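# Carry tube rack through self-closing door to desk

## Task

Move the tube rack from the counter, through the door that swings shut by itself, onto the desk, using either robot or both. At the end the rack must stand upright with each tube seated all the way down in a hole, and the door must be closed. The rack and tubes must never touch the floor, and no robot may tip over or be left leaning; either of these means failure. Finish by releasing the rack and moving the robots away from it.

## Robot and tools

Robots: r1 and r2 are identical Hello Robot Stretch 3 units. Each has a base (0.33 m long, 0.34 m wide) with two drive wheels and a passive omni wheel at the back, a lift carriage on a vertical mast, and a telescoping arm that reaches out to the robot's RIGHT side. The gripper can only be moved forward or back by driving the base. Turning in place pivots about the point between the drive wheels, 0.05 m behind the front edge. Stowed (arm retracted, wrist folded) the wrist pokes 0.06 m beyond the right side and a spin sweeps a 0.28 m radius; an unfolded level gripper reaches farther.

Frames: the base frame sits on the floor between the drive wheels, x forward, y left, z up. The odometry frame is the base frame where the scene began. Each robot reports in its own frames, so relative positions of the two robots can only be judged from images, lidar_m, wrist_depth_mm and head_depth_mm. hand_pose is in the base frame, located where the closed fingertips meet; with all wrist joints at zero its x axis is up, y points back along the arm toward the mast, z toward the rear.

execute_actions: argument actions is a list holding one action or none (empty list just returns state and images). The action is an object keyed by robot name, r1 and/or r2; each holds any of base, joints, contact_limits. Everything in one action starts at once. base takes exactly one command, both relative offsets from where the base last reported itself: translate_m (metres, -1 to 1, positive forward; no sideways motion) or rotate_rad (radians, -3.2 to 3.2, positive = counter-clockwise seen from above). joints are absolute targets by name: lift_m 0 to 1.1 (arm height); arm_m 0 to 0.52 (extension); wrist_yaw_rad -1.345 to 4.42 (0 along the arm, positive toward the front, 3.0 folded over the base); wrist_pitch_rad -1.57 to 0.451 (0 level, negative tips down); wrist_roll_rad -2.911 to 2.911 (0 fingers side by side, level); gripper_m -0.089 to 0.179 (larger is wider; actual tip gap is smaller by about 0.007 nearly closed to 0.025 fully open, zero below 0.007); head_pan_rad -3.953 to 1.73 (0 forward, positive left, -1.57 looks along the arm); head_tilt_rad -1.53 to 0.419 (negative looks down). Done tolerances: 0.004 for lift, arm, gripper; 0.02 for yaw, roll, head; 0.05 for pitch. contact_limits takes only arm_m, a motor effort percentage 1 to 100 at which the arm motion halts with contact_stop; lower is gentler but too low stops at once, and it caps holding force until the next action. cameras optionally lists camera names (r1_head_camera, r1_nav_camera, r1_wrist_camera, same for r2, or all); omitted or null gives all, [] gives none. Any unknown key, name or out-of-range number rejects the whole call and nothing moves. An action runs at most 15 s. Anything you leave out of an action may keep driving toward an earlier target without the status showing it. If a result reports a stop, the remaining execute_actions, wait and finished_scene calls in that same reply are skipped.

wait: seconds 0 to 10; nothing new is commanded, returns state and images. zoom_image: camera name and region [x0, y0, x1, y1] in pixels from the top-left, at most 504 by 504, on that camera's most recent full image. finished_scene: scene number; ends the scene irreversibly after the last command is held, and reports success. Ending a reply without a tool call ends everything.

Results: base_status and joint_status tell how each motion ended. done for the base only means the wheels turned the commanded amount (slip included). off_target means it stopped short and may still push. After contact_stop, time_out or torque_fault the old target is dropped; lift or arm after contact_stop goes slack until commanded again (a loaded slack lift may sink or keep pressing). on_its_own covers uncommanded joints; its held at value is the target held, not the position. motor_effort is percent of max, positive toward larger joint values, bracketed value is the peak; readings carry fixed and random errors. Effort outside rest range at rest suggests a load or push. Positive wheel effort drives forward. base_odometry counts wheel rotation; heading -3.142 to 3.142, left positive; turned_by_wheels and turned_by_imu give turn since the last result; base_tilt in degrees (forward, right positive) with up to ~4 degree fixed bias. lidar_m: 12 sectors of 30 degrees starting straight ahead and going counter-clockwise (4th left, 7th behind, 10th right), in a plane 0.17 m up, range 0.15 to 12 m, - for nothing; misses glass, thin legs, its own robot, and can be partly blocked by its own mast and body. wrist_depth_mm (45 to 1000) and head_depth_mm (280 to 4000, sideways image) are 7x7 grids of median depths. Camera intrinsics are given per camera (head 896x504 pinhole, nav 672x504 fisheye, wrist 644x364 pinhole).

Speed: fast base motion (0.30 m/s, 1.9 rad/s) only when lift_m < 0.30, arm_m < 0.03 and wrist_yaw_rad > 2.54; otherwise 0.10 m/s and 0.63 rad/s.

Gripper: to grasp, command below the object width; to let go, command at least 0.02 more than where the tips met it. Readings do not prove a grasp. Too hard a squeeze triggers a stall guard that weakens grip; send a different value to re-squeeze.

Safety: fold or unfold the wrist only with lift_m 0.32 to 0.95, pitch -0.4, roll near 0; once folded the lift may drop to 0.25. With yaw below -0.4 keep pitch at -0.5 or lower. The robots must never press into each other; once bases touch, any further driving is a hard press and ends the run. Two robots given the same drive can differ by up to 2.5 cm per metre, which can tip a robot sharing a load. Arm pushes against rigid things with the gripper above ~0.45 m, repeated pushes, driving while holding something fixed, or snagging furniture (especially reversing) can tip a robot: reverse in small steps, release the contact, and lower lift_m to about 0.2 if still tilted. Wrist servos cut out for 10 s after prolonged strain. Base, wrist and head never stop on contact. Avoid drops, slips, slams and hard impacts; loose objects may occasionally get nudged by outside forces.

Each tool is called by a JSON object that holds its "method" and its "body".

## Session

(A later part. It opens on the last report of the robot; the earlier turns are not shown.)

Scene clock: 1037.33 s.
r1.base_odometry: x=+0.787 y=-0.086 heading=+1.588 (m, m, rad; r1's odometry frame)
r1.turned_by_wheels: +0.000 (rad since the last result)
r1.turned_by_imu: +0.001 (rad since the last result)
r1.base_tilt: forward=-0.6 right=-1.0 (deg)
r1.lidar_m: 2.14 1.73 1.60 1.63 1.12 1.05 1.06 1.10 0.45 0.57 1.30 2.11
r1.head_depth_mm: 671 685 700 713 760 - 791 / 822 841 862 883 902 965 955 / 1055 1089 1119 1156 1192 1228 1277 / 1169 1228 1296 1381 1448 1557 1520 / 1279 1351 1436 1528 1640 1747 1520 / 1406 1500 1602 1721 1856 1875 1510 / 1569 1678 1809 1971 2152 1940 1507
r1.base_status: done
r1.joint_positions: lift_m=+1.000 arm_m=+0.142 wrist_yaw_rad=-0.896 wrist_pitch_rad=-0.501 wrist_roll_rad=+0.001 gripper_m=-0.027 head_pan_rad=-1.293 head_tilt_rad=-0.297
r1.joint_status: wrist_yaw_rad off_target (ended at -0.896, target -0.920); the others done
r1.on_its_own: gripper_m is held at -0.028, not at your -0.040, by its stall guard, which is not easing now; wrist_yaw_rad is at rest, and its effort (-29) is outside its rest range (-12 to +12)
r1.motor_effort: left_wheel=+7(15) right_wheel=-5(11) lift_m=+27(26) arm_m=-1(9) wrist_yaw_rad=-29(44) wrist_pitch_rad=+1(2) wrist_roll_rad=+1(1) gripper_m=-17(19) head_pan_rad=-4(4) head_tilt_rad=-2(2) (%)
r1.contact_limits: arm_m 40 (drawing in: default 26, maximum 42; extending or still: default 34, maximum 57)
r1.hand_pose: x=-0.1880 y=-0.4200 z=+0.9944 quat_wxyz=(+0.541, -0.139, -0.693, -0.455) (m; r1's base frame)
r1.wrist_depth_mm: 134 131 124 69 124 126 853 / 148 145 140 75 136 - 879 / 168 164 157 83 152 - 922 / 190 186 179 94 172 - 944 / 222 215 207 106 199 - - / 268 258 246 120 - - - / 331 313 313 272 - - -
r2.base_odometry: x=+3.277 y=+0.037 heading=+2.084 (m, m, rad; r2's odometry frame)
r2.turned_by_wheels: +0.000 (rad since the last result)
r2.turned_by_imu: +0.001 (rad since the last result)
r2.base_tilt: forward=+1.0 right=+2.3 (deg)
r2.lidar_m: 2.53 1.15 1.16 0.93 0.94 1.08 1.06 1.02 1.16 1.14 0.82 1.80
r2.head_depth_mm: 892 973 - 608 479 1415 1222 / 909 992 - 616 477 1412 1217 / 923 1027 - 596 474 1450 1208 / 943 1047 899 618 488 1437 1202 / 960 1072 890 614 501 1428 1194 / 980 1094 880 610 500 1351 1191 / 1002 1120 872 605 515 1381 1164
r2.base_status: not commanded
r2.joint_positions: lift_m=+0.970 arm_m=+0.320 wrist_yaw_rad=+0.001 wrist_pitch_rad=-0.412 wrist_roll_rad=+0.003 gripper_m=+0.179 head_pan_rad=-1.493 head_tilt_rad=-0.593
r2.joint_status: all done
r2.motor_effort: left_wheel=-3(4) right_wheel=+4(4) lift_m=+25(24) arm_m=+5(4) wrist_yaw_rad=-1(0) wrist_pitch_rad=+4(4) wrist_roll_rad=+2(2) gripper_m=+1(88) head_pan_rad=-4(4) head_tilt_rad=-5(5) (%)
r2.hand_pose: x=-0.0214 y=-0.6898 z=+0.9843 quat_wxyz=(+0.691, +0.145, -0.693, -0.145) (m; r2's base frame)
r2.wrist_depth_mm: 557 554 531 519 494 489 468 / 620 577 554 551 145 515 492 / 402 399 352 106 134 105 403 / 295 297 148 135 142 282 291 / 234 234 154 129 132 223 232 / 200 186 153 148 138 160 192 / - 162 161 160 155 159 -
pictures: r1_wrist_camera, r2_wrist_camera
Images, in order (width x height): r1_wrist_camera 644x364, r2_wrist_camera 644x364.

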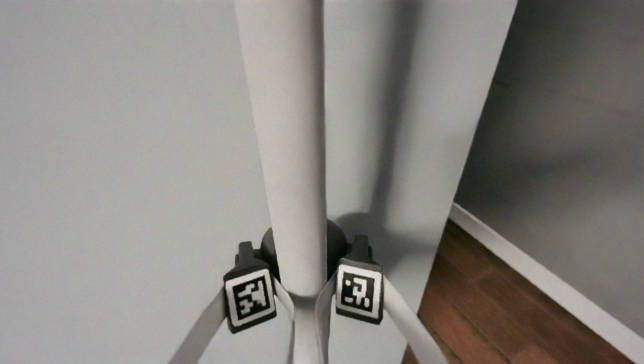

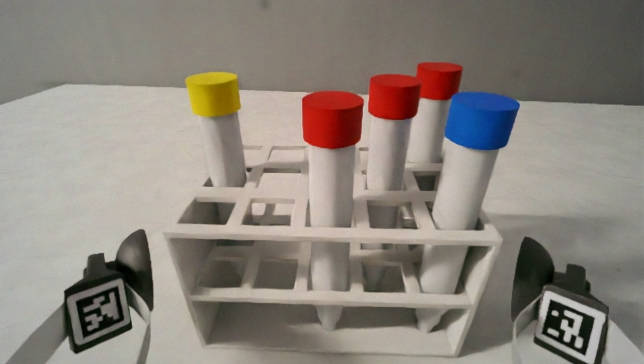

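{"method": "execute_actions", "body": {"actions": [{"r1": {"base": {"translate_m": -0.072}, "joints": {"arm_m": 0.166, "wrist_yaw_rad": -0.84}, "contact_limits": {"arm_m": 40}}, "r2": {"joints": {"arm_m": 0.10}}}], "cameras": []}}

{"method": "execute_actions", "body": {"actions": [{"r1": {"base": {"translate_m": -0.069}, "joints": {"arm_m": 0.196, "wrist_yaw_rad": -0.78}, "contact_limits": {"arm_m": 40}}, "r2": {"joints": {"lift_m": 0.90, "wrist_pitch_rad": 0.08}}}], "cameras": ["r1_wrist_camera", "r2_wrist_camera"]}}

Scene clock: 1051.93 s.
r1.base_odometry: x=+0.788 y=-0.158 heading=+1.588 (m, m, rad; r1's odometry frame)
r1.turned_by_wheels: +0.000 (rad since the last result)
r1.turned_by_imu: +0.001 (rad since the last result)
r1.base_tilt: forward=-0.7 right=-1.0 (deg)
r1.lidar_m: 2.20 1.76 1.63 1.58 1.06 0.98 0.99 1.07 0.48 0.57 1.26 2.18
r1.head_depth_mm: 637 653 669 687 746 - 741 / 758 779 805 827 850 907 903 / 932 963 997 1035 1075 1117 1164 / 1126 1187 1248 1318 1391 1486 1481 / 1243 1314 1393 1481 1585 1699 1522 / 1360 1450 1552 1669 1798 1859 1513 / 1520 1636 1757 1905 2077 1933 1515
r1.base_status: done
r1.joint_positions: lift_m=+1.000 arm_m=+0.166 wrist_yaw_rad=-0.794 wrist_pitch_rad=-0.499 wrist_roll_rad=+0.000 gripper_m=-0.027 head_pan_rad=-1.293 head_tilt_rad=-0.297
r1.joint_status: wrist_yaw_rad off_target (ended at -0.794, target -0.840); the others done
r1.on_its_own: wrist_yaw_rad is held at -0.796, not at your -0.840, by its stall guard, which is not easing now; gripper_m is held at -0.028, not at your -0.040, by its stall guard, which is not easing now
r1.motor_effort: left_wheel=+1(14) right_wheel=+1(14) lift_m=+26(26) arm_m=-1(8) wrist_yaw_rad=-3(40) wrist_pitch_rad=-1(1) wrist_roll_rad=+1(1) gripper_m=-16(18) head_pan_rad=-5(5) head_tilt_rad=-1(1) (%)
r1.contact_limits: arm_m 40 (drawing in: default 26, maximum 42; extending or still: default 34, maximum 57)
r1.hand_pose: x=-0.1737 y=-0.4605 z=+0.9948 quat_wxyz=(+0.564, -0.104, -0.699, -0.426) (m; r1's base frame)
r1.wrist_depth_mm: 137 133 128 66 123 123 845 / 152 148 143 73 135 886 861 / 172 166 159 82 151 - 904 / 196 191 183 93 170 - 937 / 230 221 209 106 197 - 980 / 280 265 254 121 235 - - / 350 327 314 275 303 - -
r2.base_odometry: x=+3.277 y=+0.037 heading=+2.084 (m, m, rad; r2's odometry frame)
r2.turned_by_wheels: +0.000 (rad since the last result)
r2.turned_by_imu: +0.001 (rad since the last result)
r2.base_tilt: forward=+1.0 right=+2.3 (deg)
r2.lidar_m: 2.53 1.15 1.15 0.92 0.94 1.08 1.07 1.03 1.16 1.14 0.82 1.80
r2.head_depth_mm: 891 985 999 - - 1383 1217 / 908 1003 864 - - 1409 1208 / 924 1024 753 - - 1400 1209 / 945 1046 848 621 472 1430 1204 / 962 1071 888 615 502 1428 1205 / 981 1094 879 610 500 1345 1192 / 1002 1122 870 604 514 1383 1165
r2.base_status: not commanded
r2.joint_positions: lift_m=+0.970 arm_m=+0.100 wrist_yaw_rad=+0.001 wrist_pitch_rad=-0.413 wrist_roll_rad=+0.003 gripper_m=+0.179 head_pan_rad=-1.493 head_tilt_rad=-0.593
r2.joint_status: all done
r2.motor_effort: left_wheel=-4(4) right_wheel=+4(4) lift_m=+25(25) arm_m=-5(5) wrist_yaw_rad=-1(0) wrist_pitch_rad=+4(4) wrist_roll_rad=+2(2) gripper_m=+1(0) head_pan_rad=-5(5) head_tilt_rad=-6(5) (%)
r2.hand_pose: x=-0.0214 y=-0.4703 z=+0.9840 quat_wxyz=(+0.691, +0.145, -0.693, -0.145) (m; r2's base frame)
r2.wrist_depth_mm: 808 766 720 705 678 674 640 / 802 639 643 342 572 646 642 / 405 409 401 352 376 405 412 / 298 297 294 297 299 297 295 / 234 234 235 233 235 233 236 / 200 194 194 194 192 193 192 / - 163 164 164 165 163 -
pictures: none
No camera images: the call's "cameras" was empty. Leave "cameras" out to get every camera's image.

Scene clock: 1053.73 s.
r1.base_odometry: x=+0.790 y=-0.227 heading=+1.589 (m, m, rad; r1's odometry frame)
r1.turned_by_wheels: +0.001 (rad since the last result)
r1.turned_by_imu: +0.001 (rad since the last result)
r1.base_tilt: forward=-0.6 right=-1.0 (deg)
r1.lidar_m: 2.27 1.79 1.66 1.47 0.98 0.92 0.93 1.04 0.52 0.58 1.14 2.24
r1.head_depth_mm: 622 640 658 683 734 - 738 / 722 746 772 797 827 867 885 / 859 898 929 966 1012 1050 1104 / 1064 1116 1171 1230 1296 1377 1424 / 1201 1272 1353 1445 1541 1661 1524 / 1331 1415 1509 1618 1749 1824 1514 / 1478 1593 1703 1855 2022 1925 1507
r1.base_status: done
r1.joint_positions: lift_m=+1.000 arm_m=+0.196 wrist_yaw_rad=-0.745 wrist_pitch_rad=-0.497 wrist_roll_rad=+0.000 gripper_m=-0.027 head_pan_rad=-1.293 head_tilt_rad=-0.297
r1.joint_status: wrist_yaw_rad off_target (ended at -0.745, target -0.780); the others done
r1.on_its_own: gripper_m is held at -0.028, not at your -0.040, by its stall guard, which is not easing now; wrist_yaw_rad is at rest, and its effort (-41) is outside its rest range (-12 to +12)
r1.motor_effort: left_wheel=+11(11) right_wheel=-12(12) lift_m=+26(27) arm_m=-2(5) wrist_yaw_rad=-41(41) wrist_pitch_rad=-1(1) wrist_roll_rad=+1(1) gripper_m=-19(19) head_pan_rad=-3(4) head_tilt_rad=-2(1) (%)
r1.contact_limits: arm_m 40 (drawing in: default 26, maximum 42; extending or still: default 34, maximum 57)
r1.hand_pose: x=-0.1664 y=-0.4981 z=+0.9953 quat_wxyz=(+0.575, -0.087, -0.701, -0.412) (m; r1's base frame)
r1.wrist_depth_mm: 134 132 68 122 124 662 773 / 149 146 138 134 136 793 839 / 168 164 156 148 152 899 903 / 191 186 179 166 172 - 919 / 223 217 206 108 200 - 970 / 269 257 242 121 - - - / 335 315 310 267 - - -
r2.base_odometry: x=+3.277 y=+0.037 heading=+2.084 (m, m, rad; r2's odometry frame)
r2.turned_by_wheels: +0.000 (rad since the last result)
r2.turned_by_imu: +0.000 (rad since the last result)
r2.base_tilt: forward=+1.1 right=+2.4 (deg)
r2.lidar_m: 2.54 1.15 1.16 0.93 0.94 1.08 1.06 1.02 1.16 1.14 0.82 1.80
r2.head_depth_mm: 891 983 933 635 - - 1184 / 908 1004 815 658 - - 1200 / 925 1026 751 685 - - 1211 / 944 1051 847 619 487 1434 1204 / 962 1073 891 611 501 1430 1201 / 981 1095 881 610 500 1350 1193 / 1007 1118 869 605 514 1373 1161
r2.base_status: not commanded
r2.joint_positions: lift_m=+0.900 arm_m=+0.100 wrist_yaw_rad=+0.001 wrist_pitch_rad=+0.058 wrist_roll_rad=+0.003 gripper_m=+0.179 head_pan_rad=-1.493 head_tilt_rad=-0.593
r2.joint_status: all done
r2.motor_effort: left_wheel=-3(3) right_wheel=+4(4) lift_m=+25(25) arm_m=-4(4) wrist_yaw_rad=-1(2) wrist_pitch_rad=+7(9) wrist_roll_rad=+2(2) gripper_m=+1(1) head_pan_rad=-5(5) head_tilt_rad=-5(5) (%)
r2.hand_pose: x=-0.0212 y=-0.5025 z=+1.0298 quat_wxyz=(+0.706, -0.020, -0.708, +0.021) (m; r2's base frame)
r2.wrist_depth_mm: 874 817 814 775 744 723 709 / 867 846 805 762 746 734 692 / 904 835 837 784 766 738 722 / 882 872 845 782 772 745 724 / 526 546 538 348 507 583 574 / 346 324 329 328 327 344 342 / - 224 234 235 238 239 -
pictures: r1_wrist_camera, r2_wrist_camera
Images, in order (width x height): r1_wrist_camera 644x364, r2_wrist_camera 644x364.

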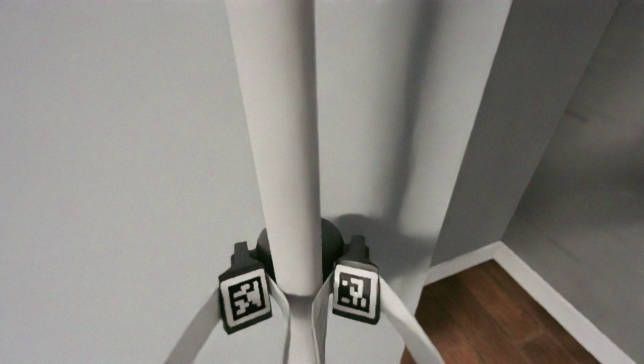

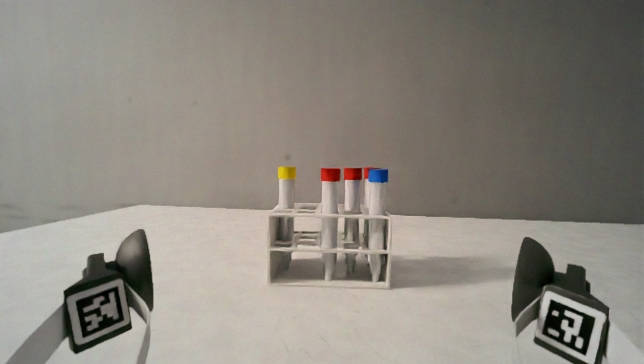

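{"method": "zoom_image", "body": {"camera": "r2_wrist_camera", "region": [240, 140, 420, 300]}}

Region (240, 140, 420, 300) of r2_wrist_camera's 644x364 image, scaled by 2.800.

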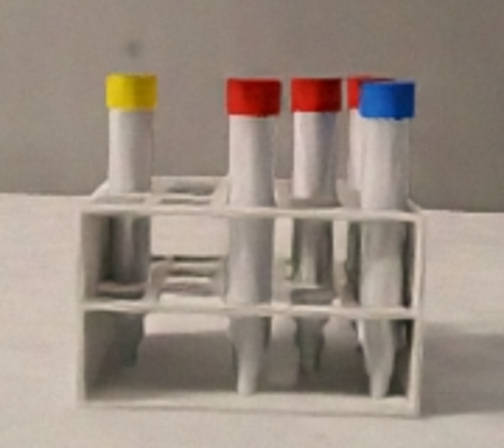

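{"method": "execute_actions", "body": {"actions": [{"r1": {"base": {"translate_m": -0.065}, "joints": {"arm_m": 0.232, "wrist_yaw_rad": -0.68}, "contact_limits": {"arm_m": 40}}, "r2": {"joints": {"lift_m": 1.1, "wrist_pitch_rad": -0.7, "wrist_yaw_rad": 0.27, "gripper_m": 0.0}}}], "cameras": ["r1_wrist_camera"]}}

{"method": "execute_actions", "body": {"actions": [{"r1": {"base": {"translate_m": -0.062}, "joints": {"arm_m": 0.275, "wrist_yaw_rad": -0.60}, "contact_limits": {"arm_m": 40}}, "r2": {"joints": {"arm_m": 0.32}, "contact_limits": {"arm_m": 15}}}], "cameras": ["r1_wrist_camera", "r2_wrist_camera"]}}

Scene clock: 1099.53 s.
r1.base_odometry: x=+0.791 y=-0.292 heading=+1.589 (m, m, rad; r1's odometry frame)
r1.turned_by_wheels: +0.000 (rad since the last result)
r1.turned_by_imu: +0.001 (rad since the last result)
r1.base_tilt: forward=-0.6 right=-1.0 (deg)
r1.lidar_m: 2.33 1.81 1.68 1.38 0.92 0.85 0.87 1.01 0.56 0.61 1.07 2.30
r1.head_depth_mm: 619 640 660 692 - 744 752 / 708 734 759 787 823 855 887 / 822 856 892 932 975 1020 1074 / 982 1034 1082 1143 1204 1276 1364 / 1163 1233 1299 1395 1482 1607 1520 / 1290 1376 1461 1569 1697 1801 1514 / 1438 1537 1670 1804 1977 1932 1516
r1.base_status: done
r1.joint_positions: lift_m=+1.000 arm_m=+0.232 wrist_yaw_rad=-0.641 wrist_pitch_rad=-0.496 wrist_roll_rad=+0.001 gripper_m=-0.027 head_pan_rad=-1.293 head_tilt_rad=-0.297
r1.joint_status: wrist_yaw_rad off_target (ended at -0.641, target -0.680); the others done
r1.on_its_own: wrist_yaw_rad is held at -0.641, not at your -0.680, by its stall guard, which is not easing now; gripper_m is held at -0.028, not at your -0.040, by its stall guard, which is not easing now
r1.motor_effort: left_wheel=+1(14) right_wheel=+1(11) lift_m=+27(26) arm_m=-1(9) wrist_yaw_rad=+1(26) wrist_pitch_rad=-1(1) wrist_roll_rad=+1(1) gripper_m=-15(17) head_pan_rad=-4(5) head_tilt_rad=-1(1) (%)
r1.contact_limits: arm_m 40 (drawing in: default 26, maximum 42; extending or still: default 34, maximum 57)
r1.hand_pose: x=-0.1495 y=-0.5482 z=+0.9955 quat_wxyz=(+0.596, -0.051, -0.705, -0.381) (m; r1's base frame)
r1.wrist_depth_mm: 137 134 128 67 123 124 608 / 152 149 143 74 136 597 692 / 173 167 160 82 151 707 792 / 197 190 183 93 169 825 892 / 230 222 209 105 195 970 947 / 280 266 252 121 233 - 983 / 350 326 312 273 304 - -
r2.base_odometry: x=+3.277 y=+0.037 heading=+2.084 (m, m, rad; r2's odometry frame)
r2.turned_by_wheels: +0.000 (rad since the last result)
r2.turned_by_imu: +0.001 (rad since the last result)
r2.base_tilt: forward=+1.0 right=+2.3 (deg)
r2.lidar_m: 2.53 1.15 1.16 0.93 0.94 1.08 1.06 1.02 1.15 1.14 0.82 1.80
r2.head_depth_mm: - - - 607 480 1416 1213 / - - - - 477 1411 1214 / 926 994 - - 474 1443 1212 / 941 1030 847 581 488 1438 1203 / 961 1073 889 614 502 1434 1205 / 982 1099 883 610 500 1350 1189 / 1006 1123 870 604 516 1377 1160
r2.base_status: not commanded
r2.joint_positions: lift_m=+1.100 arm_m=+0.100 wrist_yaw_rad=+0.269 wrist_pitch_rad=-0.710 wrist_roll_rad=+0.004 gripper_m=+0.000 head_pan_rad=-1.493 head_tilt_rad=-0.593
r2.joint_status: all done
r2.motor_effort: left_wheel=-3(7) right_wheel=+3(13) lift_m=+40(42) arm_m=-4(9) wrist_yaw_rad=+2(55) wrist_pitch_rad=+3(71) wrist_roll_rad=+2(2) gripper_m=-2(100) head_pan_rad=-5(4) head_tilt_rad=-4(5) (%)
r2.hand_pose: x=+0.0259 y=-0.4176 z=+1.0532 quat_wxyz=(+0.689, +0.332, -0.625, -0.156) (m; r2's base frame)
r2.wrist_depth_mm: - - 603 592 596 558 585 / - 480 480 471 368 436 469 / 404 399 398 398 379 376 380 / 342 341 341 336 338 331 329 / 296 296 294 301 294 290 291 / - 261 261 - 261 258 258 / - - 236 234 233 231 233
pictures: r1_wrist_camera
Images, in order (width x height): r1_wrist_camera 644x364.

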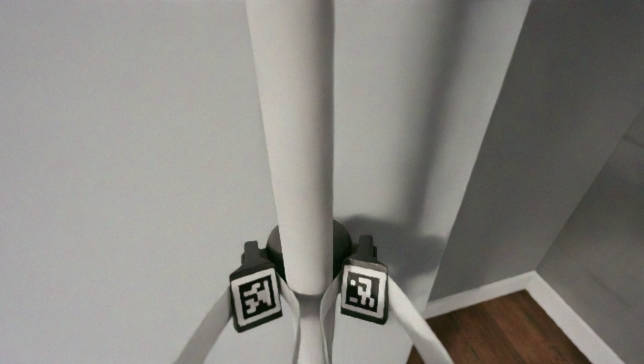

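Scene clock: 1102.40 s.
r1.base_odometry: x=+0.792 y=-0.354 heading=+1.589 (m, m, rad; r1's odometry frame)
r1.turned_by_wheels: +0.000 (rad since the last result)
r1.turned_by_imu: +0.001 (rad since the last result)
r1.base_tilt: forward=-0.7 right=-1.0 (deg)
r1.lidar_m: 2.39 1.84 1.71 1.29 0.86 0.80 0.81 0.99 0.61 0.64 1.04 2.35
r1.head_depth_mm: 630 653 677 712 - 759 780 / 708 734 764 795 830 864 905 / 805 842 880 920 966 1016 1069 / 939 985 1035 1092 1156 1230 1313 / 1119 1183 1261 1338 1426 1543 1504 / 1257 1335 1430 1528 1652 1759 1508 / 1397 1491 1611 1756 1905 1919 1508
r1.base_status: done
r1.joint_positions: lift_m=+1.000 arm_m=+0.275 wrist_yaw_rad=-0.588 wrist_pitch_rad=-0.495 wrist_roll_rad=+0.002 gripper_m=-0.027 head_pan_rad=-1.293 head_tilt_rad=-0.297
r1.joint_status: all done
r1.on_its_own: gripper_m is held at -0.028, not at your -0.040, by its stall guard, which is not easing now; wrist_yaw_rad is at rest, and its effort (-15) is outside its rest range (-12 to +12)
r1.motor_effort: left_wheel=+5(12) right_wheel=-5(12) lift_m=+27(27) arm_m=+1(7) wrist_yaw_rad=-15(28) wrist_pitch_rad=-2(2) wrist_roll_rad=+0(1) gripper_m=-16(17) head_pan_rad=-4(4) head_tilt_rad=-3(2) (%)
r1.contact_limits: arm_m 40 (drawing in: default 26, maximum 42; extending or still: default 34, maximum 57)
r1.hand_pose: x=-0.1401 y=-0.5979 z=+0.9957 quat_wxyz=(+0.606, -0.033, -0.707, -0.365) (m; r1's base frame)
r1.wrist_depth_mm: 134 132 127 67 124 126 486 / 149 146 141 74 136 494 551 / 169 165 159 82 151 575 633 / 193 187 182 94 171 670 736 / 223 217 207 105 198 798 870 / 271 258 245 120 245 939 959 / 335 317 308 277 304 - 997
r2.base_odometry: x=+3.277 y=+0.037 heading=+2.084 (m, m, rad; r2's odometry frame)
r2.turned_by_wheels: +0.000 (rad since the last result)
r2.turned_by_imu: +0.000 (rad since the last result)
r2.base_tilt: forward=+1.0 right=+2.3 (deg)
r2.lidar_m: 2.52 1.15 1.14 0.93 0.94 1.08 1.06 1.02 1.16 1.14 0.83 1.80
r2.head_depth_mm: - 1012 935 634 480 1409 1219 / - 1034 816 629 478 1410 1214 / 928 - 686 624 474 1442 1213 / 946 1050 845 618 487 1435 1204 / 964 1067 888 614 501 1428 1198 / 984 1097 881 609 500 1356 1195 / 1004 1124 869 604 514 1374 1162
r2.base_status: not commanded
r2.joint_positions: lift_m=+1.100 arm_m=+0.320 wrist_yaw_rad=+0.269 wrist_pitch_rad=-0.710 wrist_roll_rad=+0.004 gripper_m=+0.000 head_pan_rad=-1.493 head_tilt_rad=-0.593
r2.joint_status: all done
r2.motor_effort: left_wheel=-3(2) right_wheel=+3(3) lift_m=+40(40) arm_m=+5(5) wrist_yaw_rad=+2(1) wrist_pitch_rad=+3(3) wrist_roll_rad=+2(2) gripper_m=-3(2) head_pan_rad=-4(5) head_tilt_rad=-5(5) (%)
r2.contact_limits: arm_m 15 (drawing in: default 30, maximum 49; extending or still: default 41, maximum 68)
r2.hand_pose: x=+0.0259 y=-0.6369 z=+1.0531 quat_wxyz=(+0.689, +0.332, -0.625, -0.156) (m; r2's base frame)
r2.wrist_depth_mm: 935 775 590 560 534 492 442 / - 485 482 471 472 472 467 / 401 396 395 387 393 386 379 / 340 343 337 326 266 190 330 / 298 298 295 293 200 194 290 / 263 262 263 - 218 196 256 / 237 238 234 232 231 230 230
pictures: r1_wrist_camera, r2_wrist_camera
Images, in order (width x height): r1_wrist_camera 644x364, r2_wrist_camera 644x364.

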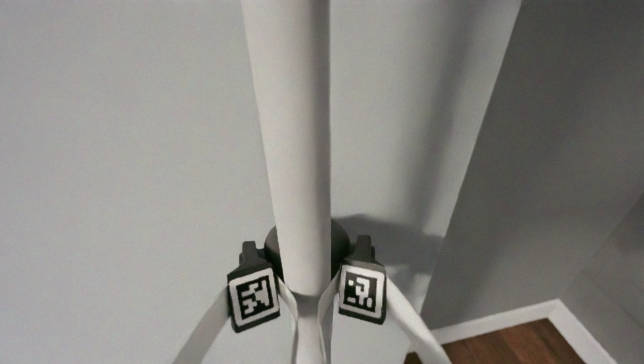

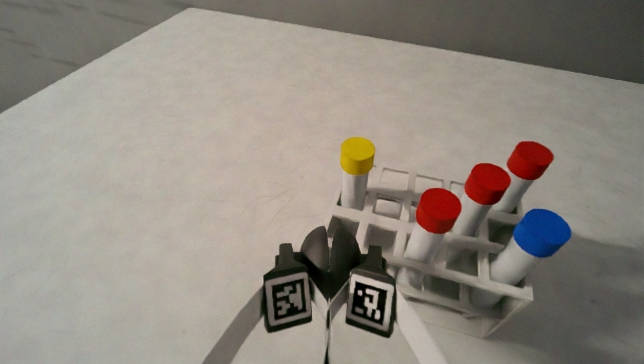

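{"method": "execute_actions", "body": {"actions": [{"r1": {"base": {"translate_m": -0.057}, "joints": {"arm_m": 0.323, "wrist_yaw_rad": -0.52}, "contact_limits": {"arm_m": 40}}, "r2": {"joints": {"arm_m": 0.36, "wrist_yaw_rad": 0.18}, "contact_limits": {"arm_m": 15}}}], "cameras": ["r1_wrist_camera", "r2_wrist_camera"]}}

Scene clock: 1109.47 s.
r1.base_odometry: x=+0.793 y=-0.411 heading=+1.589 (m, m, rad; r1's odometry frame)
r1.turned_by_wheels: +0.000 (rad since the last result)
r1.turned_by_imu: +0.000 (rad since the last result)
r1.base_tilt: forward=-0.6 right=-1.0 (deg)
r1.lidar_m: 2.43 1.86 1.74 1.20 0.80 0.75 0.76 0.96 0.66 0.68 1.03 2.41
r1.head_depth_mm: 649 674 700 742 - 786 818 / 720 750 783 814 853 888 937 / 807 843 883 928 973 1028 1085 / 917 966 1017 1074 1141 1210 1295 / 1063 1128 1193 1272 1367 1482 1474 / 1216 1293 1383 1489 1608 1732 1515 / 1357 1460 1570 1707 1862 1873 1512
r1.base_status: done
r1.joint_positions: lift_m=+1.000 arm_m=+0.323 wrist_yaw_rad=-0.521 wrist_pitch_rad=-0.494 wrist_roll_rad=+0.003 gripper_m=-0.027 head_pan_rad=-1.293 head_tilt_rad=-0.297
r1.joint_status: all done
r1.on_its_own: gripper_m is held at -0.028, not at your -0.040, by its stall guard, which is not easing now
r1.motor_effort: left_wheel=+0(16) right_wheel=+2(13) lift_m=+26(27) arm_m=+2(8) wrist_yaw_rad=+1(35) wrist_pitch_rad=-2(2) wrist_roll_rad=+0(0) gripper_m=-15(17) head_pan_rad=-4(3) head_tilt_rad=-1(2) (%)
r1.contact_limits: arm_m 40 (drawing in: default 26, maximum 42; extending or still: default 34, maximum 57)
r1.hand_pose: x=-0.1282 y=-0.6534 z=+0.9959 quat_wxyz=(+0.617, -0.010, -0.708, -0.344) (m; r1's base frame)
r1.wrist_depth_mm: 134 132 127 67 124 127 380 / 149 146 142 74 138 394 425 / 168 163 159 82 153 451 486 / 190 185 180 93 172 521 564 / 220 216 207 106 198 608 659 / 265 254 246 120 643 722 810 / 324 312 306 274 305 920 942
r2.base_odometry: x=+3.277 y=+0.037 heading=+2.084 (m, m, rad; r2's odometry frame)
r2.turned_by_wheels: +0.000 (rad since the last result)
r2.turned_by_imu: +0.001 (rad since the last result)
r2.base_tilt: forward=+1.0 right=+2.3 (deg)
r2.lidar_m: 2.53 1.15 1.11 0.93 0.94 1.08 1.07 1.02 1.16 1.14 0.82 1.80
r2.head_depth_mm: - 1004 929 633 480 1411 1213 / - 1028 842 627 477 1411 1213 / 928 - 676 624 475 1442 1207 / 945 1046 869 619 487 1434 1199 / 962 1069 888 614 502 1438 1198 / 985 1095 882 609 500 1344 1191 / 1000 1121 868 605 515 1378 1165
r2.base_status: not commanded
r2.joint_positions: lift_m=+1.100 arm_m=+0.360 wrist_yaw_rad=+0.182 wrist_pitch_rad=-0.710 wrist_roll_rad=+0.004 gripper_m=+0.000 head_pan_rad=-1.493 head_tilt_rad=-0.593
r2.joint_status: all done
r2.motor_effort: left_wheel=-3(3) right_wheel=+3(3) lift_m=+40(40) arm_m=+5(6) wrist_yaw_rad=-2(3) wrist_pitch_rad=+3(3) wrist_roll_rad=+2(2) gripper_m=-3(3) head_pan_rad=-4(5) head_tilt_rad=-5(5) (%)
r2.contact_limits: arm_m 15 (drawing in: default 30, maximum 49; extending or still: default 41, maximum 68)
r2.hand_pose: x=+0.0107 y=-0.6804 z=+1.0531 quat_wxyz=(+0.682, +0.305, -0.639, -0.185) (m; r2's base frame)
r2.wrist_depth_mm: 724 604 574 541 503 467 428 / 513 478 478 472 465 472 460 / 397 397 392 393 391 388 385 / 343 339 339 338 333 331 329 / 298 299 296 285 202 278 291 / 263 261 264 - 172 139 256 / 238 235 236 227 198 177 230
pictures: r1_wrist_camera, r2_wrist_camera
Images, in order (width x height): r1_wrist_camera 644x364, r2_wrist_camera 644x364.

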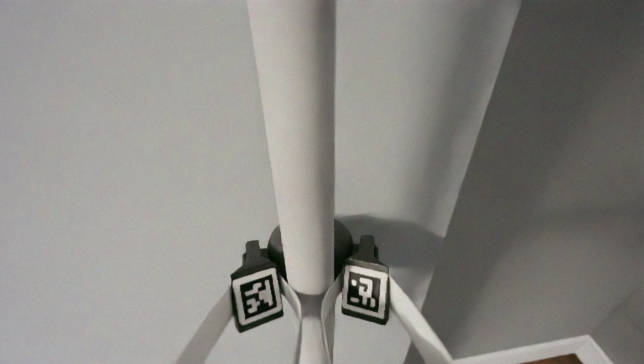

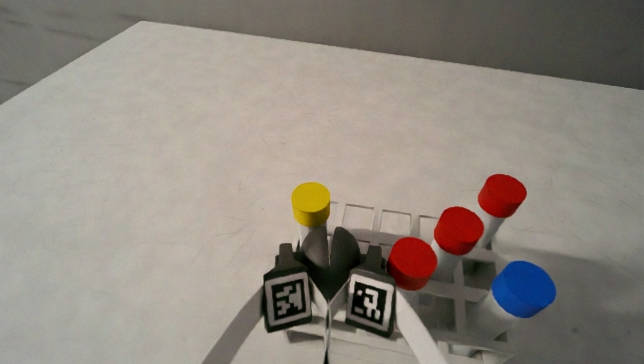

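{"method": "execute_actions", "body": {"actions": [{"r1": {"base": {"translate_m": -0.03}, "joints": {"arm_m": 0.352, "wrist_yaw_rad": -0.48}, "contact_limits": {"arm_m": 40}}, "r2": {"joints": {"arm_m": 0.33, "wrist_yaw_rad": 0.21, "wrist_pitch_rad": -0.5}, "contact_limits": {"arm_m": 15}}}], "cameras": ["r1_wrist_camera", "r2_wrist_camera"]}}

Scene clock: 1123.93 s.
r1.base_odometry: x=+0.793 y=-0.441 heading=+1.589 (m, m, rad; r1's odometry frame)
r1.turned_by_wheels: +0.000 (rad since the last result)
r1.turned_by_imu: +0.001 (rad since the last result)
r1.base_tilt: forward=-0.7 right=-1.1 (deg)
r1.lidar_m: 2.47 1.88 1.74 1.16 0.78 0.72 0.73 0.92 0.70 0.70 1.03 2.43
r1.head_depth_mm: 664 690 717 766 802 811 844 / 732 762 794 830 868 911 958 / 811 851 890 938 982 1038 1100 / 914 961 1016 1070 1135 1212 1297 / 1045 1107 1176 1252 1341 1455 1471 / 1191 1270 1353 1455 1574 1711 1518 / 1346 1431 1543 1674 1837 1859 1513
r1.base_status: done
r1.joint_positions: lift_m=+1.000 arm_m=+0.352 wrist_yaw_rad=-0.487 wrist_pitch_rad=-0.494 wrist_roll_rad=+0.003 gripper_m=-0.027 head_pan_rad=-1.293 head_tilt_rad=-0.297
r1.joint_status: all done
r1.on_its_own: gripper_m is held at -0.028, not at your -0.040, by its stall guard, which is not easing now
r1.motor_effort: left_wheel=-4(11) right_wheel=+8(11) lift_m=+27(26) arm_m=+2(8) wrist_yaw_rad=+8(26) wrist_pitch_rad=-2(3) wrist_roll_rad=+0(0) gripper_m=-15(16) head_pan_rad=-4(5) head_tilt_rad=-1(1) (%)
r1.contact_limits: arm_m 40 (drawing in: default 26, maximum 42; extending or still: default 34, maximum 57)
r1.hand_pose: x=-0.1217 y=-0.6860 z=+0.9960 quat_wxyz=(+0.623, +0.002, -0.708, -0.333) (m; r1's base frame)
r1.wrist_depth_mm: 133 131 127 66 125 128 325 / 147 145 142 74 138 341 366 / 166 163 159 82 153 393 413 / 187 184 180 94 173 448 475 / 217 214 206 106 200 522 559 / 259 252 239 123 552 617 669 / 320 308 304 274 308 775 845
r2.base_odometry: x=+3.277 y=+0.037 heading=+2.084 (m, m, rad; r2's odometry frame)
r2.turned_by_wheels: +0.000 (rad since the last result)
r2.turned_by_imu: +0.001 (rad since the last result)
r2.base_tilt: forward=+1.0 right=+2.3 (deg)
r2.lidar_m: 2.53 1.15 1.09 0.93 0.94 1.08 1.06 1.02 1.15 1.14 0.83 1.80
r2.head_depth_mm: - 1010 930 633 480 1411 1218 / - 1033 861 628 477 1410 1207 / 923 - 708 623 474 1446 1207 / 942 1043 843 620 488 1444 1203 / 965 1072 888 615 500 1432 1195 / 984 1097 879 608 501 1346 1196 / 1004 1122 872 604 515 1375 1162
r2.base_status: not commanded
r2.joint_positions: lift_m=+1.100 arm_m=+0.330 wrist_yaw_rad=+0.208 wrist_pitch_rad=-0.519 wrist_roll_rad=+0.004 gripper_m=+0.000 head_pan_rad=-1.493 head_tilt_rad=-0.593
r2.joint_status: all done
r2.motor_effort: left_wheel=-3(3) right_wheel=+3(3) lift_m=+40(40) arm_m=-5(6) wrist_yaw_rad=+3(3) wrist_pitch_rad=+6(7) wrist_roll_rad=+2(2) gripper_m=-3(3) head_pan_rad=-5(4) head_tilt_rad=-5(5) (%)
r2.contact_limits: arm_m 15 (drawing in: default 30, maximum 49; extending or still: default 41, maximum 68)
r2.hand_pose: x=+0.0220 y=-0.6813 z=+1.0904 quat_wxyz=(+0.698, +0.251, -0.662, -0.110) (m; r2's base frame)
r2.wrist_depth_mm: 748 679 614 536 495 461 432 / 837 729 672 596 544 503 462 / - 569 577 566 562 531 498 / 453 448 447 454 442 443 446 / 369 371 369 380 365 364 365 / 316 312 312 - 182 295 309 / 275 273 271 232 199 183 269
pictures: r1_wrist_camera, r2_wrist_camera
Images, in order (width x height): r1_wrist_camera 644x364, r2_wrist_camera 644x364.

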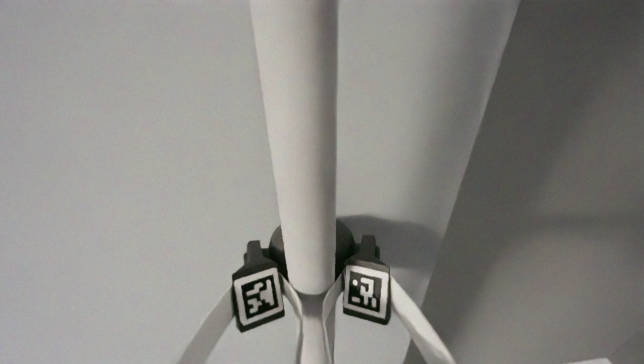

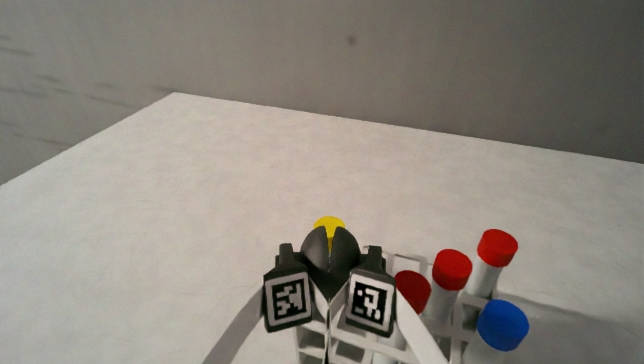

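{"method": "execute_actions", "body": {"actions": [{"r1": {"base": {"translate_m": -0.05}, "joints": {"arm_m": 0.39, "wrist_yaw_rad": -0.45}, "contact_limits": {"arm_m": 40}}, "r2": {"joints": {"arm_m": 0.365}, "contact_limits": {"arm_m": 12}}}], "cameras": ["r1_wrist_camera", "r2_wrist_camera", "r1_nav_camera"]}}

Scene clock: 1133.83 s.
r1.base_odometry: x=+0.794 y=-0.491 heading=+1.589 (m, m, rad; r1's odometry frame)
r1.turned_by_wheels: +0.001 (rad since the last result)
r1.turned_by_imu: +0.003 (rad since the last result)
r1.base_tilt: forward=-0.6 right=-0.9 (deg)
r1.lidar_m: 2.52 1.91 1.76 1.08 0.72 0.67 0.68 0.86 0.76 0.74 1.03 2.38
r1.head_depth_mm: 683 711 738 786 819 837 880 / 746 779 814 852 890 934 984 / 821 861 900 949 1001 1058 1121 / 910 959 1014 1071 1138 1213 1295 / 1022 1090 1155 1224 1314 1418 1467 / 1171 1238 1331 1412 1541 1674 1523 / 1309 1398 1511 1643 1794 1862 1507
r1.base_status: done
r1.joint_positions: lift_m=+1.000 arm_m=+0.390 wrist_yaw_rad=-0.423 wrist_pitch_rad=-0.491 wrist_roll_rad=+0.001 gripper_m=-0.027 head_pan_rad=-1.293 head_tilt_rad=-0.297
r1.joint_status: wrist_yaw_rad off_target (ended at -0.423, target -0.450); the others done
r1.on_its_own: gripper_m is held at -0.028, not at your -0.040, by its stall guard, which is not easing now; wrist_yaw_rad is at rest, and its effort (-32) is outside its rest range (-12 to +12)
r1.motor_effort: left_wheel=+13(13) right_wheel=-15(14) lift_m=+26(26) arm_m=-1(6) wrist_yaw_rad=-32(32) wrist_pitch_rad=-3(4) wrist_roll_rad=+1(1) gripper_m=-18(17) head_pan_rad=-4(3) head_tilt_rad=-1(1) (%)
r1.contact_limits: arm_m 40 (drawing in: default 26, maximum 42; extending or still: default 34, maximum 57)
r1.hand_pose: x=-0.1096 y=-0.7306 z=+0.9965 quat_wxyz=(+0.634, +0.024, -0.707, -0.313) (m; r1's base frame)
r1.wrist_depth_mm: 133 132 125 122 125 235 252 / 148 146 140 78 137 268 280 / 166 163 156 86 152 305 312 / 189 185 179 96 172 349 356 / 219 214 206 106 202 400 409 / 263 254 245 120 339 473 492 / 324 308 307 268 413 581 606
r2.base_odometry: x=+3.277 y=+0.037 heading=+2.084 (m, m, rad; r2's odometry frame)
r2.turned_by_wheels: +0.000 (rad since the last result)
r2.turned_by_imu: +0.001 (rad since the last result)
r2.base_tilt: forward=+1.1 right=+2.3 (deg)
r2.lidar_m: 2.53 1.15 1.06 0.93 0.94 1.08 1.06 1.02 1.15 1.14 0.82 1.80
r2.head_depth_mm: - 1003 931 632 480 1418 1219 / - 1026 862 630 477 1409 1213 / 913 - 712 623 475 1450 1210 / 947 1039 843 618 487 1435 1203 / 966 1072 891 613 501 1426 1201 / 982 1092 880 609 500 1350 1197 / 1006 1118 869 604 515 1380 1164
r2.base_status: not commanded
r2.joint_positions: lift_m=+1.100 arm_m=+0.365 wrist_yaw_rad=+0.208 wrist_pitch_rad=-0.518 wrist_roll_rad=+0.004 gripper_m=+0.000 head_pan_rad=-1.493 head_tilt_rad=-0.593
r2.joint_status: all done
r2.motor_effort: left_wheel=-2(3) right_wheel=+3(3) lift_m=+40(40) arm_m=+5(5) wrist_yaw_rad=+3(2) wrist_pitch_rad=+6(6) wrist_roll_rad=+2(2) gripper_m=-4(2) head_pan_rad=-4(4) head_tilt_rad=-4(5) (%)
r2.contact_limits: arm_m 12 (drawing in: default 30, maximum 49; extending or still: default 41, maximum 68)
r2.hand_pose: x=+0.0220 y=-0.7158 z=+1.0906 quat_wxyz=(+0.698, +0.251, -0.662, -0.110) (m; r2's base frame)
r2.wrist_depth_mm: 712 619 559 503 465 430 401 / 788 707 626 563 508 466 430 / 927 570 565 562 541 497 464 / 443 449 438 451 445 442 433 / 367 365 368 382 366 363 361 / 314 313 314 - 311 294 309 / 274 275 272 211 162 194 270
pictures: r1_nav_camera (sideways: a quarter turn counterclockwise sets it upright), r1_wrist_camera, r2_wrist_camera
Images, in order (width x height): r1_nav_camera 672x504, r1_wrist_camera 644x364, r2_wrist_camera 644x364.

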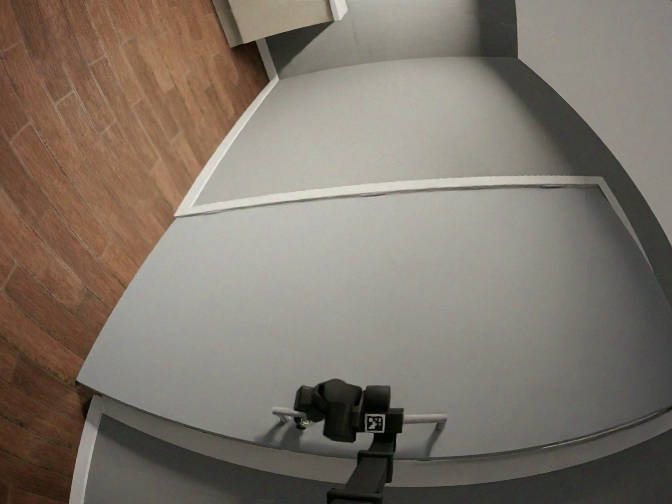

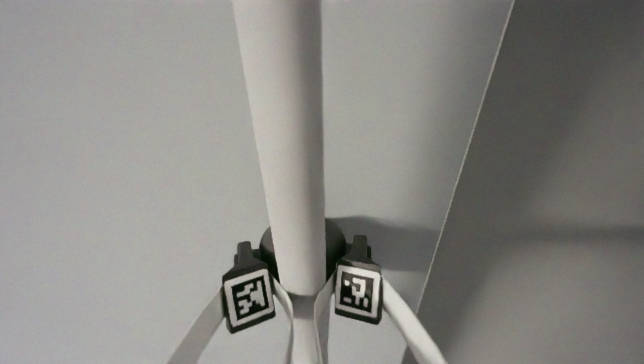

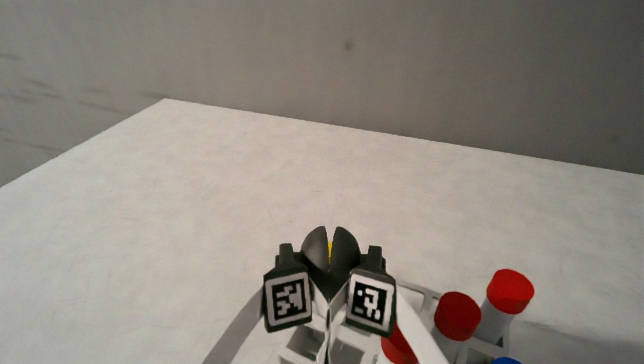

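{"method": "execute_actions", "body": {"actions": [{"r1": {"joints": {"gripper_m": 0.09, "wrist_yaw_rad": -0.42}}, "r2": {"joints": {"lift_m": 1.075}}}], "cameras": ["r1_wrist_camera", "r2_head_camera"]}}

Scene clock: 1140.60 s.
r1.base_odometry: x=+0.794 y=-0.491 heading=+1.589 (m, m, rad; r1's odometry frame)
r1.turned_by_wheels: -0.001 (rad since the last result)
r1.turned_by_imu: +0.000 (rad since the last result)
r1.base_tilt: forward=-0.6 right=-1.0 (deg)
r1.lidar_m: 2.52 1.90 1.76 1.08 0.73 0.67 0.68 0.86 0.84 0.84 1.09 2.37
r1.head_depth_mm: 758 791 824 876 920 945 994 / 816 855 892 936 985 1037 1097 / 882 928 974 1027 1086 1152 1223 / 966 1013 1069 1138 1206 1283 1378 / 1058 1121 1189 1267 1350 1462 1478 / 1173 1251 1337 1412 1542 1673 1509 / 1308 1403 1513 1641 1781 1856 1521
r1.base_status: not commanded
r1.joint_positions: lift_m=+1.000 arm_m=+0.390 wrist_yaw_rad=-0.416 wrist_pitch_rad=-0.510 wrist_roll_rad=+0.001 gripper_m=+0.090 head_pan_rad=-1.293 head_tilt_rad=-0.297
r1.joint_status: all done
r1.motor_effort: left_wheel=+1(4) right_wheel=-1(3) lift_m=+27(27) arm_m=-1(1) wrist_yaw_rad=-4(19) wrist_pitch_rad=+3(3) wrist_roll_rad=+1(1) gripper_m=+0(80) head_pan_rad=-4(4) head_tilt_rad=-1(2) (%)
r1.hand_pose: x=-0.1072 y=-0.7287 z=+0.9926 quat_wxyz=(+0.632, +0.033, -0.706, -0.316) (m; r1's base frame)
r1.wrist_depth_mm: 213 214 215 210 223 243 253 / 235 236 238 235 247 271 280 / 263 262 266 263 284 308 315 / 293 296 298 295 327 353 359 / 337 340 343 349 371 411 421 / 394 399 409 418 439 488 498 / 482 506 507 514 572 598 635
r2.base_odometry: x=+3.277 y=+0.037 heading=+2.084 (m, m, rad; r2's odometry frame)
r2.turned_by_wheels: +0.000 (rad since the last result)
r2.turned_by_imu: +0.001 (rad since the last result)
r2.base_tilt: forward=+1.0 right=+2.3 (deg)
r2.lidar_m: 2.53 1.15 1.00 0.93 0.94 1.08 1.06 1.02 1.16 1.14 0.82 1.80
r2.head_depth_mm: 867 991 930 633 480 1411 1217 / 884 - 863 628 477 1414 1215 / 919 - 707 623 474 1444 1206 / 944 1043 842 618 488 1432 1208 / 964 1064 890 613 502 1440 1201 / 983 1097 880 609 501 1349 1192 / 1006 1119 872 605 515 1376 1165
r2.base_status: not commanded
r2.joint_positions: lift_m=+1.075 arm_m=+0.365 wrist_yaw_rad=+0.208 wrist_pitch_rad=-0.513 wrist_roll_rad=+0.004 gripper_m=+0.000 head_pan_rad=-1.493 head_tilt_rad=-0.593
r2.joint_status: all done
r2.motor_effort: left_wheel=-3(3) right_wheel=+3(3) lift_m=+25(32) arm_m=+5(5) wrist_yaw_rad=+0(2) wrist_pitch_rad=+4(6) wrist_roll_rad=+2(2) gripper_m=-3(3) head_pan_rad=-4(4) head_tilt_rad=-4(5) (%)
r2.hand_pose: x=+0.0222 y=-0.7166 z=+1.0673 quat_wxyz=(+0.698, +0.249, -0.663, -0.108) (m; r2's base frame)
r2.wrist_depth_mm: 699 624 563 505 466 423 395 / 809 691 620 547 509 470 431 / 912 529 531 513 517 487 470 / 415 409 409 413 403 410 407 / 335 340 337 348 337 332 335 / 288 287 285 - 151 157 283 / 249 250 250 204 166 163 250
pictures: r1_wrist_camera, r2_head_camera (sideways: a quarter turn clockwise sets it upright)
Images, in order (width x height): r1_wrist_camera 644x364, r2_head_camera 896x504.

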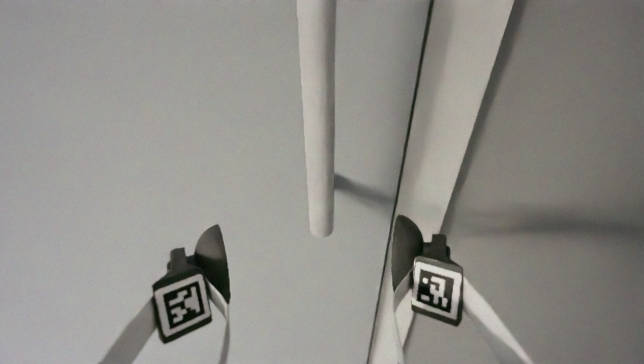

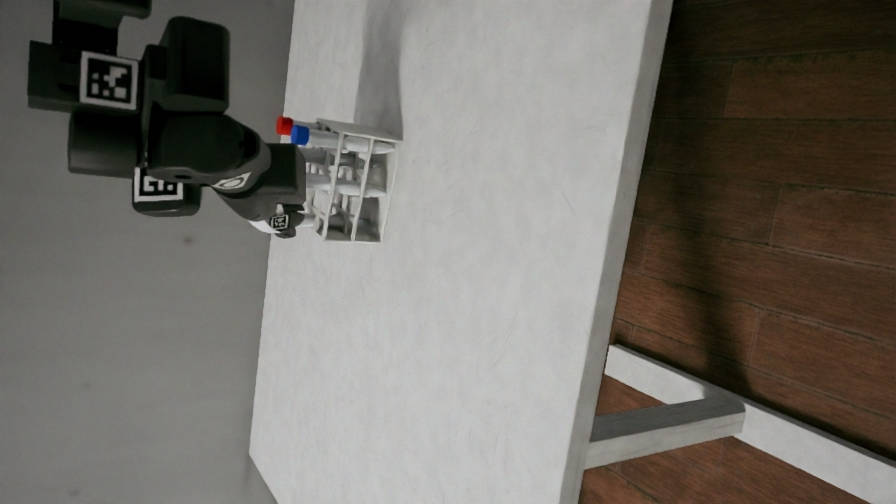

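{"method": "execute_actions", "body": {"actions": [{"r1": {"joints": {"arm_m": 0.1}}, "r2": {"joints": {"lift_m": 1.06}}}], "cameras": ["r2_wrist_camera", "r2_head_camera"]}}

Scene clock: 1151.43 s.
r1.base_odometry: x=+0.794 y=-0.491 heading=+1.589 (m, m, rad; r1's odometry frame)
r1.turned_by_wheels: +0.000 (rad since the last result)
r1.turned_by_imu: +0.001 (rad since the last result)
r1.base_tilt: forward=-0.6 right=-1.1 (deg)
r1.lidar_m: 2.50 1.90 1.76 1.08 0.72 0.67 0.68 0.86 0.85 0.87 1.11 2.37
r1.head_depth_mm: 777 810 847 886 934 997 - / 836 873 914 959 1010 1061 1142 / 903 942 993 1047 1108 1169 1247 / 976 1032 1088 1151 1224 1301 1392 / 1070 1133 1197 1276 1369 1469 1490 / 1173 1250 1330 1418 1535 1667 1518 / 1306 1406 1517 1639 1791 1852 1513
r1.base_status: not commanded
r1.joint_positions: lift_m=+1.000 arm_m=+0.100 wrist_yaw_rad=-0.418 wrist_pitch_rad=-0.511 wrist_roll_rad=+0.001 gripper_m=+0.090 head_pan_rad=-1.293 head_tilt_rad=-0.297
r1.joint_status: all done
r1.motor_effort: left_wheel=+1(1) right_wheel=-1(1) lift_m=+26(26) arm_m=-5(5) wrist_yaw_rad=-3(4) wrist_pitch_rad=+4(4) wrist_roll_rad=+1(1) gripper_m=+0(0) head_pan_rad=-4(3) head_tilt_rad=-2(2) (%)
r1.hand_pose: x=-0.1074 y=-0.4388 z=+0.9924 quat_wxyz=(+0.632, +0.033, -0.706, -0.317) (m; r1's base frame)
r1.wrist_depth_mm: 471 474 477 482 494 502 512 / 516 521 528 533 540 554 570 / 568 574 595 596 613 632 638 / 648 645 672 681 694 700 730 / 728 750 757 794 788 826 801 / 856 859 906 944 947 997 850 / - - - - - - 856
r2.base_odometry: x=+3.277 y=+0.037 heading=+2.084 (m, m, rad; r2's odometry frame)
r2.turned_by_wheels: +0.000 (rad since the last result)
r2.turned_by_imu: +0.001 (rad since the last result)
r2.base_tilt: forward=+1.0 right=+2.3 (deg)
r2.lidar_m: 2.54 1.15 0.99 0.93 0.94 1.08 1.07 1.02 1.16 1.14 0.82 1.80
r2.head_depth_mm: 873 991 932 632 480 1415 1214 / 886 - 840 628 477 1416 1216 / 921 - 708 624 474 1439 1205 / 946 1044 845 619 489 1433 1204 / 963 1072 886 612 502 1442 1191 / 982 1094 880 609 500 1351 1193 / 1003 1120 872 605 516 1379 1160
r2.base_status: not commanded
r2.joint_positions: lift_m=+1.060 arm_m=+0.365 wrist_yaw_rad=+0.208 wrist_pitch_rad=-0.513 wrist_roll_rad=+0.004 gripper_m=+0.000 head_pan_rad=-1.493 head_tilt_rad=-0.593
r2.joint_status: all done
r2.motor_effort: left_wheel=-3(3) right_wheel=+3(3) lift_m=+25(25) arm_m=+5(4) wrist_yaw_rad=+3(2) wrist_pitch_rad=+4(4) wrist_roll_rad=+2(2) gripper_m=-2(2) head_pan_rad=-4(5) head_tilt_rad=-5(4) (%)
r2.hand_pose: x=+0.0222 y=-0.7166 z=+1.0523 quat_wxyz=(+0.698, +0.249, -0.663, -0.108) (m; r2's base frame)
r2.wrist_depth_mm: 696 621 561 507 464 429 391 / 784 666 602 570 513 467 436 / 839 503 491 491 491 484 456 / 391 390 385 388 386 386 383 / 319 321 318 317 313 296 316 / 270 271 270 - 134 156 266 / 236 233 234 199 160 122 226
pictures: r2_head_camera (sideways: a quarter turn clockwise sets it upright), r2_wrist_camera
Images, in order (width x height): r2_head_camera 896x504, r2_wrist_camera 644x364.

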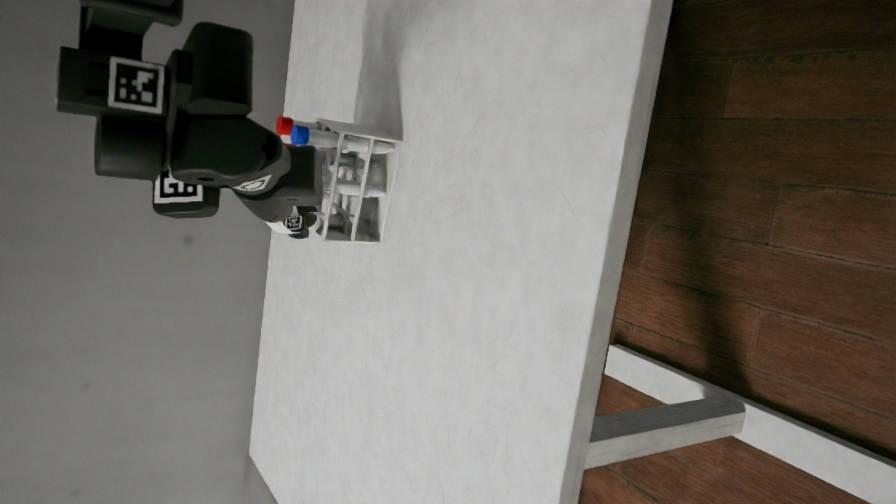

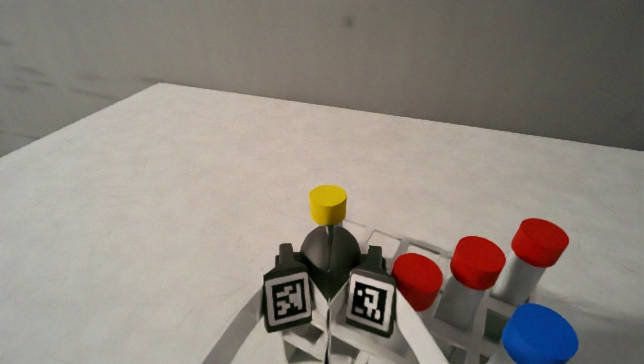

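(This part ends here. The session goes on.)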